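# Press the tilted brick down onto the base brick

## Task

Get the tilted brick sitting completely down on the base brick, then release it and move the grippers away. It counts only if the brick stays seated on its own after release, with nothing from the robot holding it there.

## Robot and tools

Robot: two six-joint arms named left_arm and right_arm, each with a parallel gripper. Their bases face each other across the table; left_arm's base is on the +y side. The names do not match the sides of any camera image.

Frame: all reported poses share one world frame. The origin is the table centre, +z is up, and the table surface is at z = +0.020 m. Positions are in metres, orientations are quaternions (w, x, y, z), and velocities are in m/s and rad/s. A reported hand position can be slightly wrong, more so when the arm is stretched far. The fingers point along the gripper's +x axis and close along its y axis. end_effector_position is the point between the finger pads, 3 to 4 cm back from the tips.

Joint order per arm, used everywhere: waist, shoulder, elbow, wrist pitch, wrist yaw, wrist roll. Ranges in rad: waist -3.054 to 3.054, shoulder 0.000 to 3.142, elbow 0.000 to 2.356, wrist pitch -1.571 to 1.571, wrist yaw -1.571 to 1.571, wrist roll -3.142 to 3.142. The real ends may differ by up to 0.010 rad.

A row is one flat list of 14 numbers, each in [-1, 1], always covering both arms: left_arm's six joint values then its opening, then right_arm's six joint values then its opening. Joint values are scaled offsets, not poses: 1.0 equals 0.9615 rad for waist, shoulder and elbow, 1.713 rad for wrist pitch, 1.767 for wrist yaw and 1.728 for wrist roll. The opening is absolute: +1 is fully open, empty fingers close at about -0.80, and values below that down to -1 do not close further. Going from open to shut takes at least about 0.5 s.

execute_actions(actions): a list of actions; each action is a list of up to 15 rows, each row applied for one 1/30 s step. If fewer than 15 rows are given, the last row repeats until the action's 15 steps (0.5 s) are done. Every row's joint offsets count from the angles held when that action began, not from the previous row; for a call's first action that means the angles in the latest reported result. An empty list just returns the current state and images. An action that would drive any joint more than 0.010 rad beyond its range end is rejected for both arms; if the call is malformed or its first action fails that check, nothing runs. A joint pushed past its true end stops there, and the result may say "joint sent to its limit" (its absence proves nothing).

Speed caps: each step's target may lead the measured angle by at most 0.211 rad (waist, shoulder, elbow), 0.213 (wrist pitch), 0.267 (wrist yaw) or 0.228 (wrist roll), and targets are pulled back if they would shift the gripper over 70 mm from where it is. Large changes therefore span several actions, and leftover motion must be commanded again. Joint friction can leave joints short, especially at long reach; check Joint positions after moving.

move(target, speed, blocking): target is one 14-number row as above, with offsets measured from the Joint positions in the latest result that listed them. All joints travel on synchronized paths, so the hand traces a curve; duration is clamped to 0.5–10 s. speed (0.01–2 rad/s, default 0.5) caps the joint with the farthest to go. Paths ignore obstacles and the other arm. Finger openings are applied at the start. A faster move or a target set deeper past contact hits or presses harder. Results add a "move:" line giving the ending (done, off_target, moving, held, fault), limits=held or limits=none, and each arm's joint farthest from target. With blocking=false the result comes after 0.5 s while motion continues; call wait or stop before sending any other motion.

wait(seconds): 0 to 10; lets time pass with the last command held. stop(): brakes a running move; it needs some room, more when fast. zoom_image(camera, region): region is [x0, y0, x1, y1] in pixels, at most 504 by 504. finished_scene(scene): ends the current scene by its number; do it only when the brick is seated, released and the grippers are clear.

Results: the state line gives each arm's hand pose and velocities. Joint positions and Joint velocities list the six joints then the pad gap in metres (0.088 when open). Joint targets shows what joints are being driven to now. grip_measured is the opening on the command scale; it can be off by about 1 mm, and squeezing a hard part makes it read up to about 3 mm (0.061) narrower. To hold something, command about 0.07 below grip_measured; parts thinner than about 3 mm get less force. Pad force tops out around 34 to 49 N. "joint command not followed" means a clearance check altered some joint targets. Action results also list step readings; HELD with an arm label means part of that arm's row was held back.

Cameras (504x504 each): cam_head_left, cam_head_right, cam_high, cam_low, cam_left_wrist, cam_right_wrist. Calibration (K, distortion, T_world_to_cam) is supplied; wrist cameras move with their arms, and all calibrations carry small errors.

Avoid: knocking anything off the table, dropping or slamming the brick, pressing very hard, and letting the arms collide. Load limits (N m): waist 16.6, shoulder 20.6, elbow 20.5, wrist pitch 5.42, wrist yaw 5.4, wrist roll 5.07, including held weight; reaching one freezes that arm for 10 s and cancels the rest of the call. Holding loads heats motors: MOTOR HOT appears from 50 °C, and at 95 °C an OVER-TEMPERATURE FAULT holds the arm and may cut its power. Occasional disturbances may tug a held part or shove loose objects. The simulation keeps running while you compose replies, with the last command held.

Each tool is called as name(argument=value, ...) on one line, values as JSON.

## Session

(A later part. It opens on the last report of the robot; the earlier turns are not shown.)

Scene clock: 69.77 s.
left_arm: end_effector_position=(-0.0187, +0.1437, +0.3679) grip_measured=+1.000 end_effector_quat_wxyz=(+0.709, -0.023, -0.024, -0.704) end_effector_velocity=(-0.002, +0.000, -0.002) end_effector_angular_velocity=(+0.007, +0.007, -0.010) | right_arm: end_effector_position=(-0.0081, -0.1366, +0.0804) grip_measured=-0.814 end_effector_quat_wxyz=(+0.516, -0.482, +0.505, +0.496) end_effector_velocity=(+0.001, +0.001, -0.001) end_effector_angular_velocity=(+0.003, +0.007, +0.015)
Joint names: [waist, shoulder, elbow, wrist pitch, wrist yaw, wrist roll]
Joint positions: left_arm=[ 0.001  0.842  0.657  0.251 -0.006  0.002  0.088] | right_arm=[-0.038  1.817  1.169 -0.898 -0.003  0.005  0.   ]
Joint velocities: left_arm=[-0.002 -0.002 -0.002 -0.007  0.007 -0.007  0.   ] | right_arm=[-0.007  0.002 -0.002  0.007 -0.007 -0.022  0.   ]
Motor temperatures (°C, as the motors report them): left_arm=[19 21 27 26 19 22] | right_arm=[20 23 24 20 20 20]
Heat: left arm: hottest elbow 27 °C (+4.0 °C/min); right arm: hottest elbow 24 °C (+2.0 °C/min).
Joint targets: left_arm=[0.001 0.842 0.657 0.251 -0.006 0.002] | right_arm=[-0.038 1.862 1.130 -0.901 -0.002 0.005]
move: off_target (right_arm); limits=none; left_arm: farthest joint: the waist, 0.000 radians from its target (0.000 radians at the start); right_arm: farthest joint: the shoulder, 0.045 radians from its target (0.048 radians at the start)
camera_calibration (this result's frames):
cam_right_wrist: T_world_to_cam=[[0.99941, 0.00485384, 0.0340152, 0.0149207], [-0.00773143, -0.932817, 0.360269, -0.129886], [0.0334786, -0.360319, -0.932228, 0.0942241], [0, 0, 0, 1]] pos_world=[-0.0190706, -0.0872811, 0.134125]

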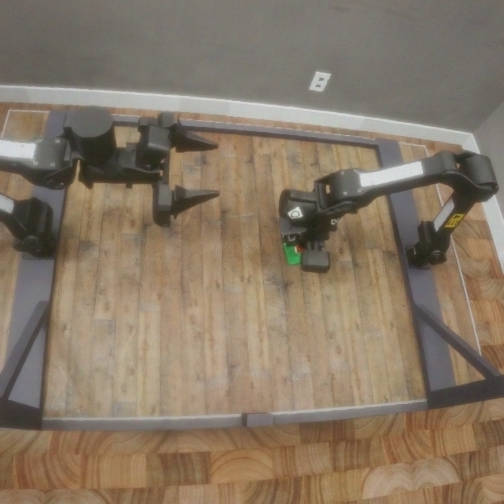

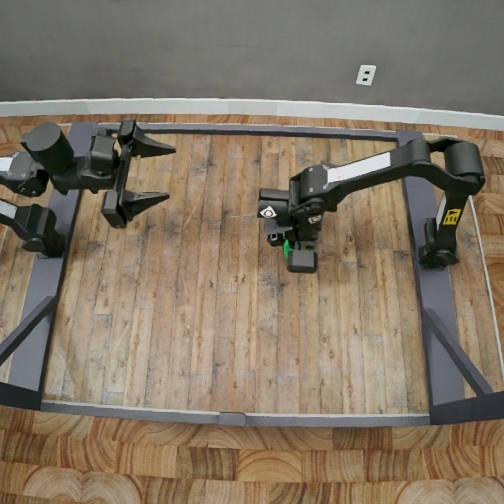

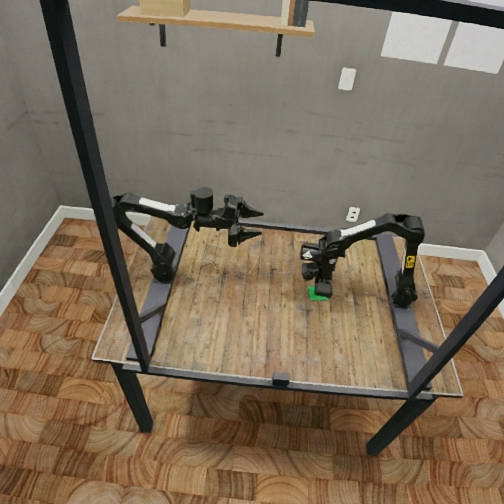

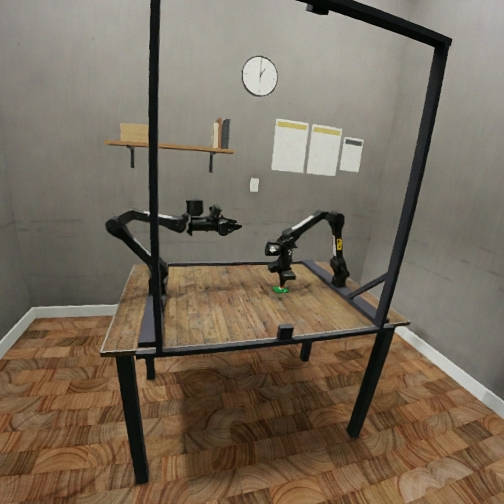

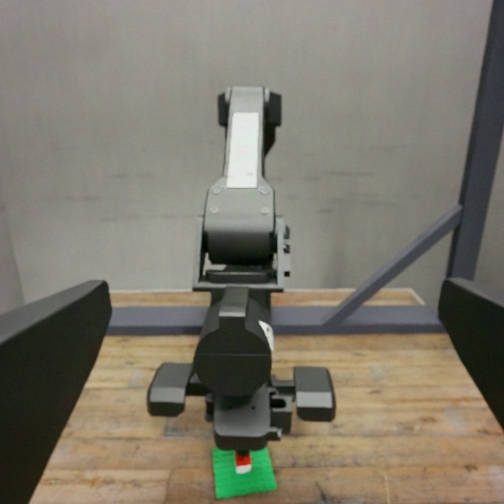

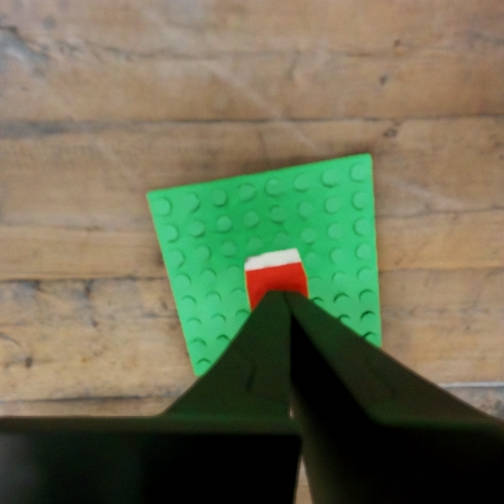

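Unclear; lift and look.

move(target=[0,0,0,0,0,0,1, 0,-0.1,0.2,-0.1,0,0,-1], speed=0.3)

zoom_image(camera="cam_low", region=[260, 270, 300, 305])

zoom_image(camera="cam_right_wrist", region=[150, 100, 400, 350])

zoom_image(camera="cam_high", region=[295, 270, 345, 310])

Scene clock: 86.77 s.
left_arm: end_effector_position=(-0.0187, +0.1437, +0.3679) grip_measured=+1.000 end_effector_quat_wxyz=(+0.709, -0.023, -0.024, -0.704) end_effector_velocity=(+0.003, +0.000, -0.002) end_effector_angular_velocity=(+0.007, +0.009, +0.019) | right_arm: end_effector_position=(-0.0075, -0.1196, +0.1507) grip_measured=-0.814 end_effector_quat_wxyz=(+0.540, -0.458, +0.480, +0.519) end_effector_velocity=(-0.003, -0.005, -0.000) end_effector_angular_velocity=(-0.021, +0.022, +0.007)
Joint names: [waist, shoulder, elbow, wrist pitch, wrist yaw, wrist roll]
Joint positions: left_arm=[ 0.001  0.842  0.657  0.251 -0.006  0.002  0.088] | right_arm=[-0.038  1.731  1.348 -1.067 -0.003  0.005  0.   ]
Joint velocities: left_arm=[-0.002 -0.002 -0.002 -0.007 -0.022 -0.007  0.   ] | right_arm=[-0.002 -0.002 -0.002 -0.022 -0.022 -0.007  0.   ]
Motor temperatures (°C, as the motors report them): left_arm=[19 21 28 27 19 22] | right_arm=[20 23 23 20 20 20]
Heat: left arm: hottest elbow 28 °C (+3.0 °C/min); right arm: hottest shoulder 23 °C (+0.0 °C/min).
Joint targets: left_arm=[0.001 0.842 0.657 0.251 -0.006 0.002] | right_arm=[-0.038 1.721 1.361 -1.070 -0.003 0.005]
move: off_target (right_arm); limits=none; left_arm: farthest joint: the waist, 0.000 radians from its target (0.000 radians at the start); right_arm: farthest joint: the elbow, 0.013 radians from its target (0.193 radians at the start)
camera_calibration (this result's frames):
cam_right_wrist: T_world_to_cam=[[0.999277, 0.00139232, 0.0379983, 0.0107849], [-0.00889115, -0.963069, 0.269107, -0.129271], [0.0369697, -0.26925, -0.96236, 0.181245], [0, 0, 0, 1]] pos_world=[-0.0186271, -0.0757121, 0.208801]

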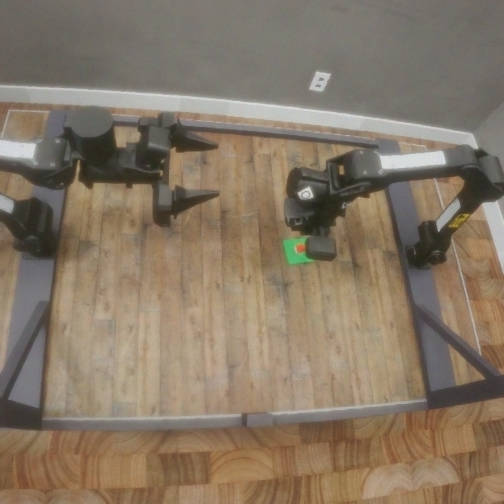

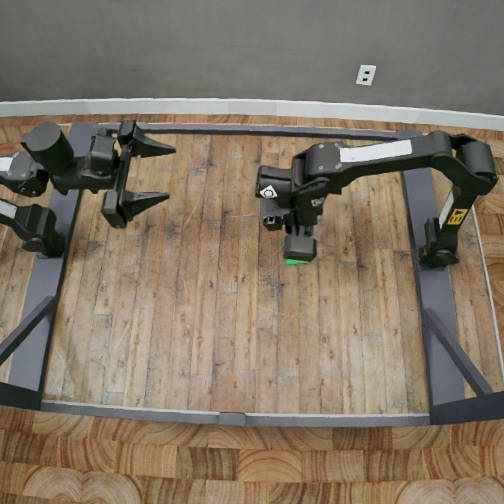

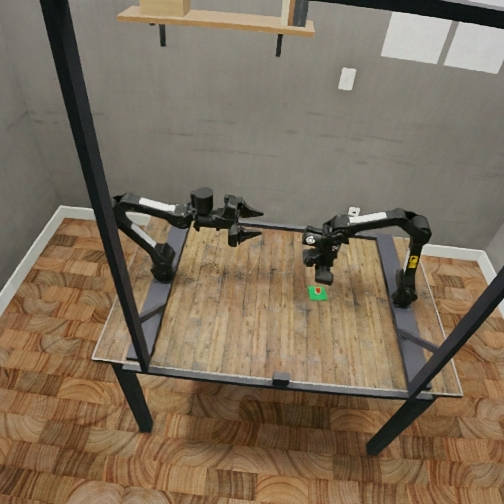

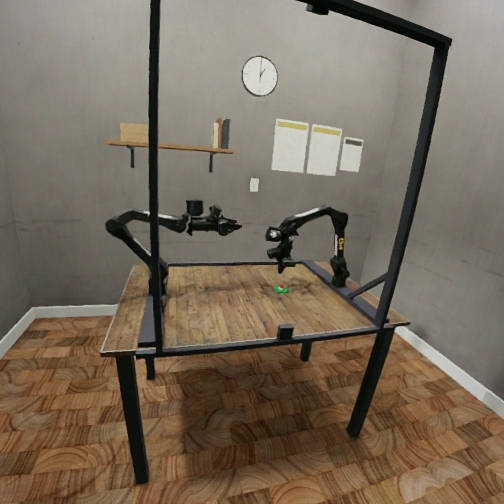

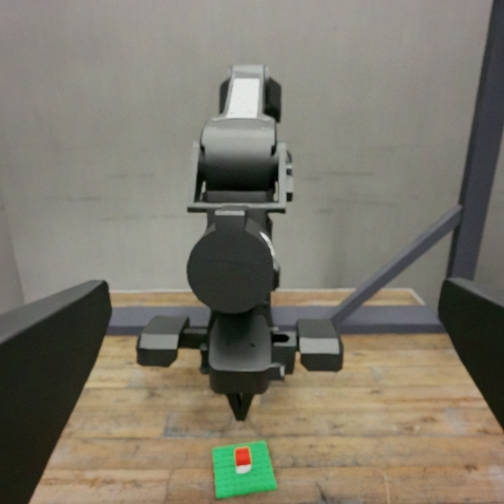

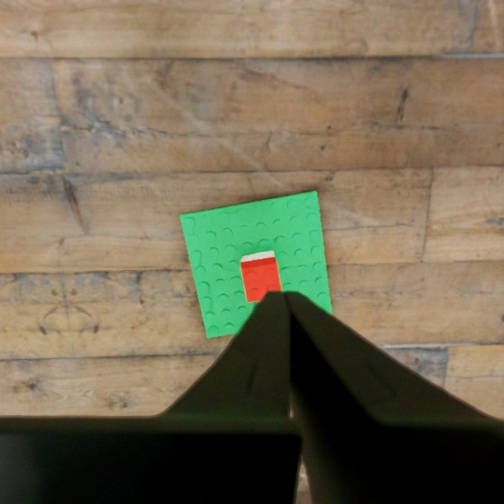

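Region (260, 270, 300, 305) of cam_low's 504x504 image, scaled by 12.600, with more detail than that image has; it fills the top 441 rows of this view, and the rest is white.

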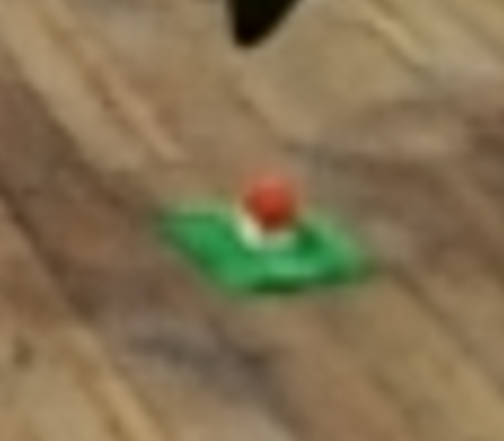

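Region (150, 100, 400, 350) of cam_right_wrist's 504x504 image, scaled by 2.016, with more detail than that image has.

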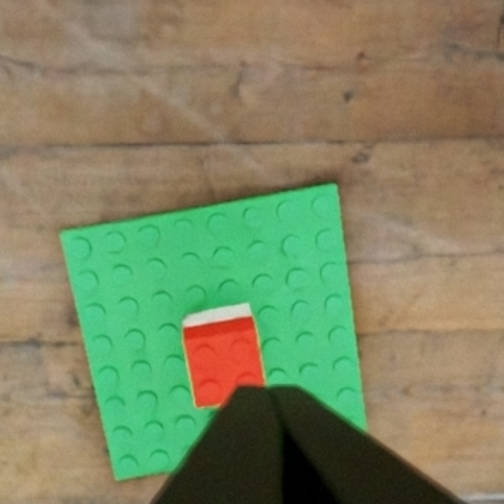

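Region (295, 270, 345, 310) of cam_high's 504x504 image, scaled by 10.080, with more detail than that image has; it fills the top 403 rows of this view, and the rest is white.

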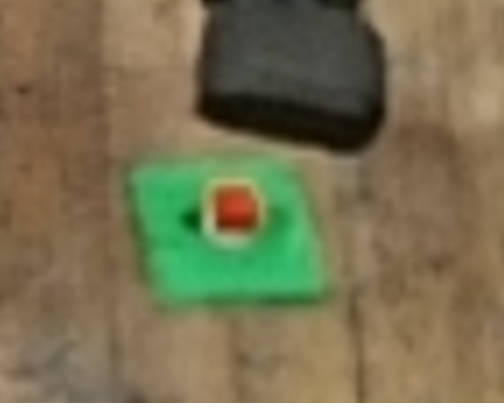

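move(target=[0,0.68,0.2,0,0,0,1, 0,-0.6,-0.3,0,0,0,-1], speed=0.8)

Scene clock: 99.50 s.
left_arm: end_effector_position=(-0.0186, +0.0277, +0.2181) grip_measured=+1.000 end_effector_quat_wxyz=(+0.695, +0.143, +0.141, -0.690) end_effector_velocity=(+0.000, +0.003, -0.004) end_effector_angular_velocity=(+0.022, +0.004, +0.007) | right_arm: end_effector_position=(-0.0108, -0.2058, +0.2216) grip_measured=-0.814 end_effector_quat_wxyz=(+0.603, -0.378, +0.397, +0.580) end_effector_velocity=(-0.000, +0.002, +0.002) end_effector_angular_velocity=(+0.012, +0.003, +0.007)
Joint names: [waist, shoulder, elbow, wrist pitch, wrist yaw, wrist roll]
Joint positions: left_arm=[ 0.001  1.489  0.834  0.25  -0.006  0.002  0.088] | right_arm=[-0.038  1.163  1.07  -1.067 -0.003  0.005  0.   ]
Joint velocities: left_arm=[-0.002 -0.002 -0.002 -0.022 -0.007 -0.007  0.   ] | right_arm=[-0.002 -0.002  0.002  0.007 -0.007 -0.007  0.   ]
Motor temperatures (°C, as the motors report them): left_arm=[19 22 29 27 19 22] | right_arm=[20 25 24 20 20 20]
Heat: left arm: hottest elbow 29 °C (+3.0 °C/min); right arm: hottest shoulder 25 °C (+0.0 °C/min).
Joint targets: left_arm=[0.001 1.496 0.850 0.251 -0.006 0.002] | right_arm=[-0.038 1.155 1.060 -1.067 -0.003 0.005]
move: off_target (left_arm); limits=none; left_arm: farthest joint: the elbow, 0.015 radians from its target (0.192 radians at the start); right_arm: farthest joint: the elbow, 0.010 radians from its target (0.289 radians at the start)
camera_calibration (this result's frames):
cam_left_wrist: T_world_to_cam=[[-0.999602, -0.00960949, -0.0265224, -0.00255499], [0.011752, 0.712864, -0.701204, 0.161419], [0.025645, -0.701237, -0.712467, 0.250245], [0, 0, 0, 1]] pos_world=[-0.0108685, 0.0603871, 0.291411]
cam_right_wrist: T_world_to_cam=[[0.998799, -0.0110805, 0.0477325, 0.00678202], [-0.0102996, -0.99981, -0.0165756, -0.175685], [0.0479071, 0.0160641, -0.998723, 0.29333], [0, 0, 0, 1]] pos_world=[-0.0226359, -0.180288, 0.28972]

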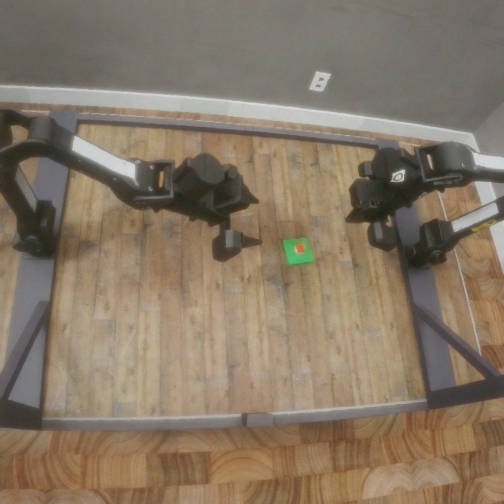

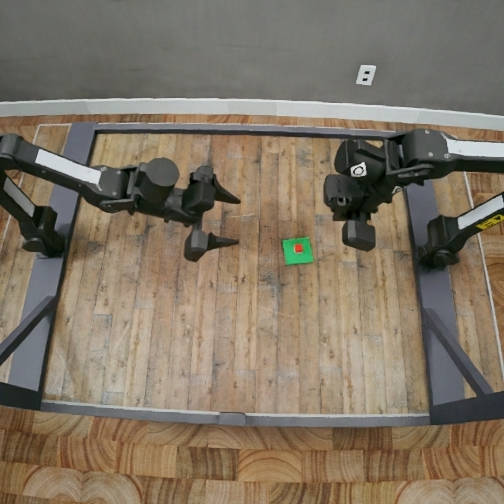

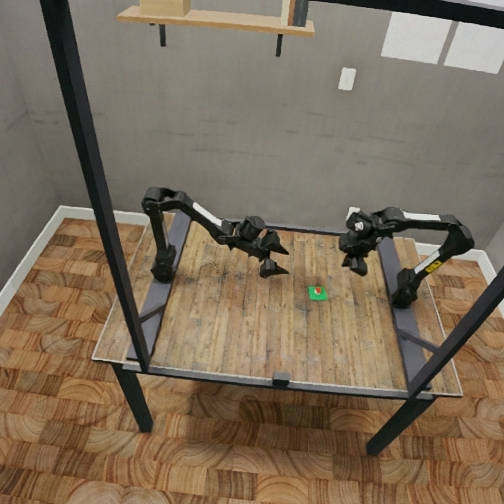

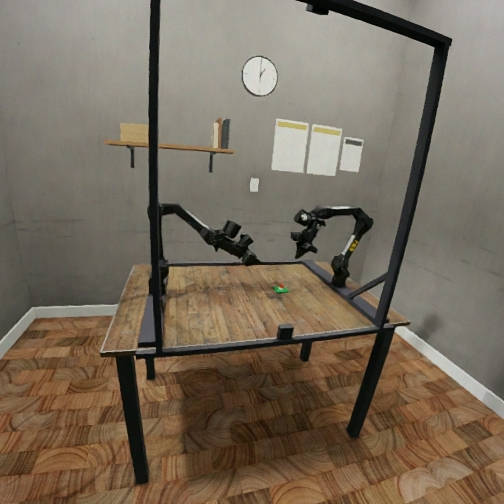

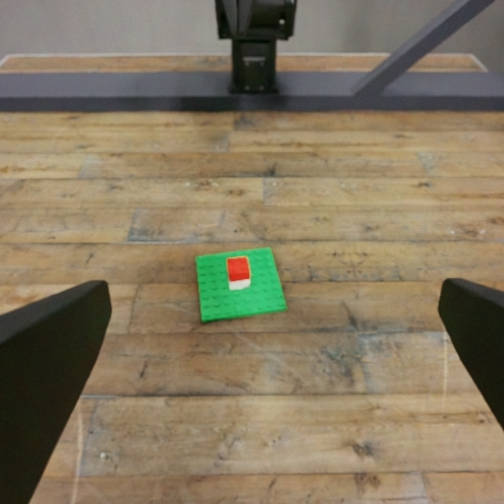

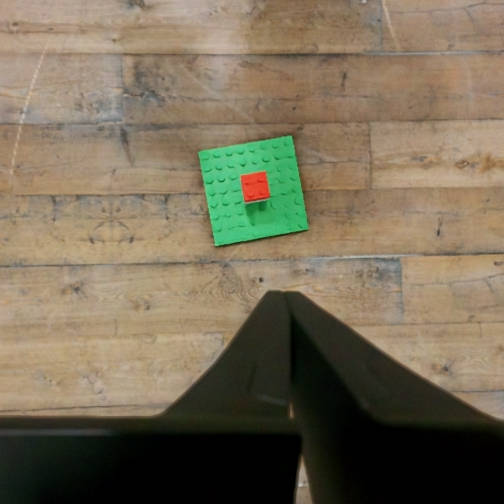

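zoom_image(camera="cam_left_wrist", region=[205, 245, 275, 305])

zoom_image(camera="cam_right_wrist", region=[215, 150, 295, 230])

Region (205, 245, 275, 305) of cam_left_wrist's 504x504 image, scaled by 7.200, with more detail than that image has; it fills the top 432 rows of this view, and the rest is white.

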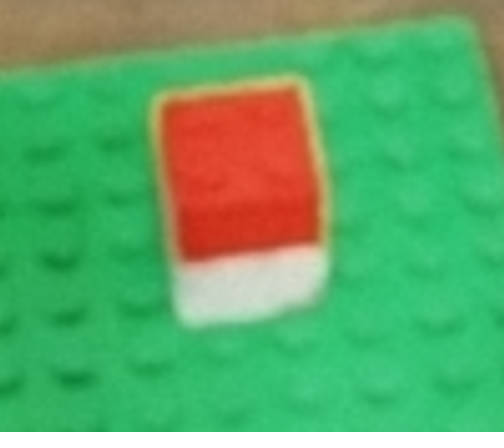

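Region (215, 150, 295, 230) of cam_right_wrist's 504x504 image, scaled by 6.300, with more detail than that image has.

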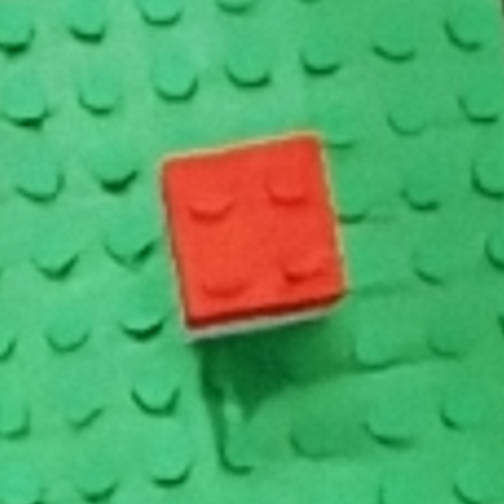

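finished_scene(scene=1)

The scene is finished: the task was done.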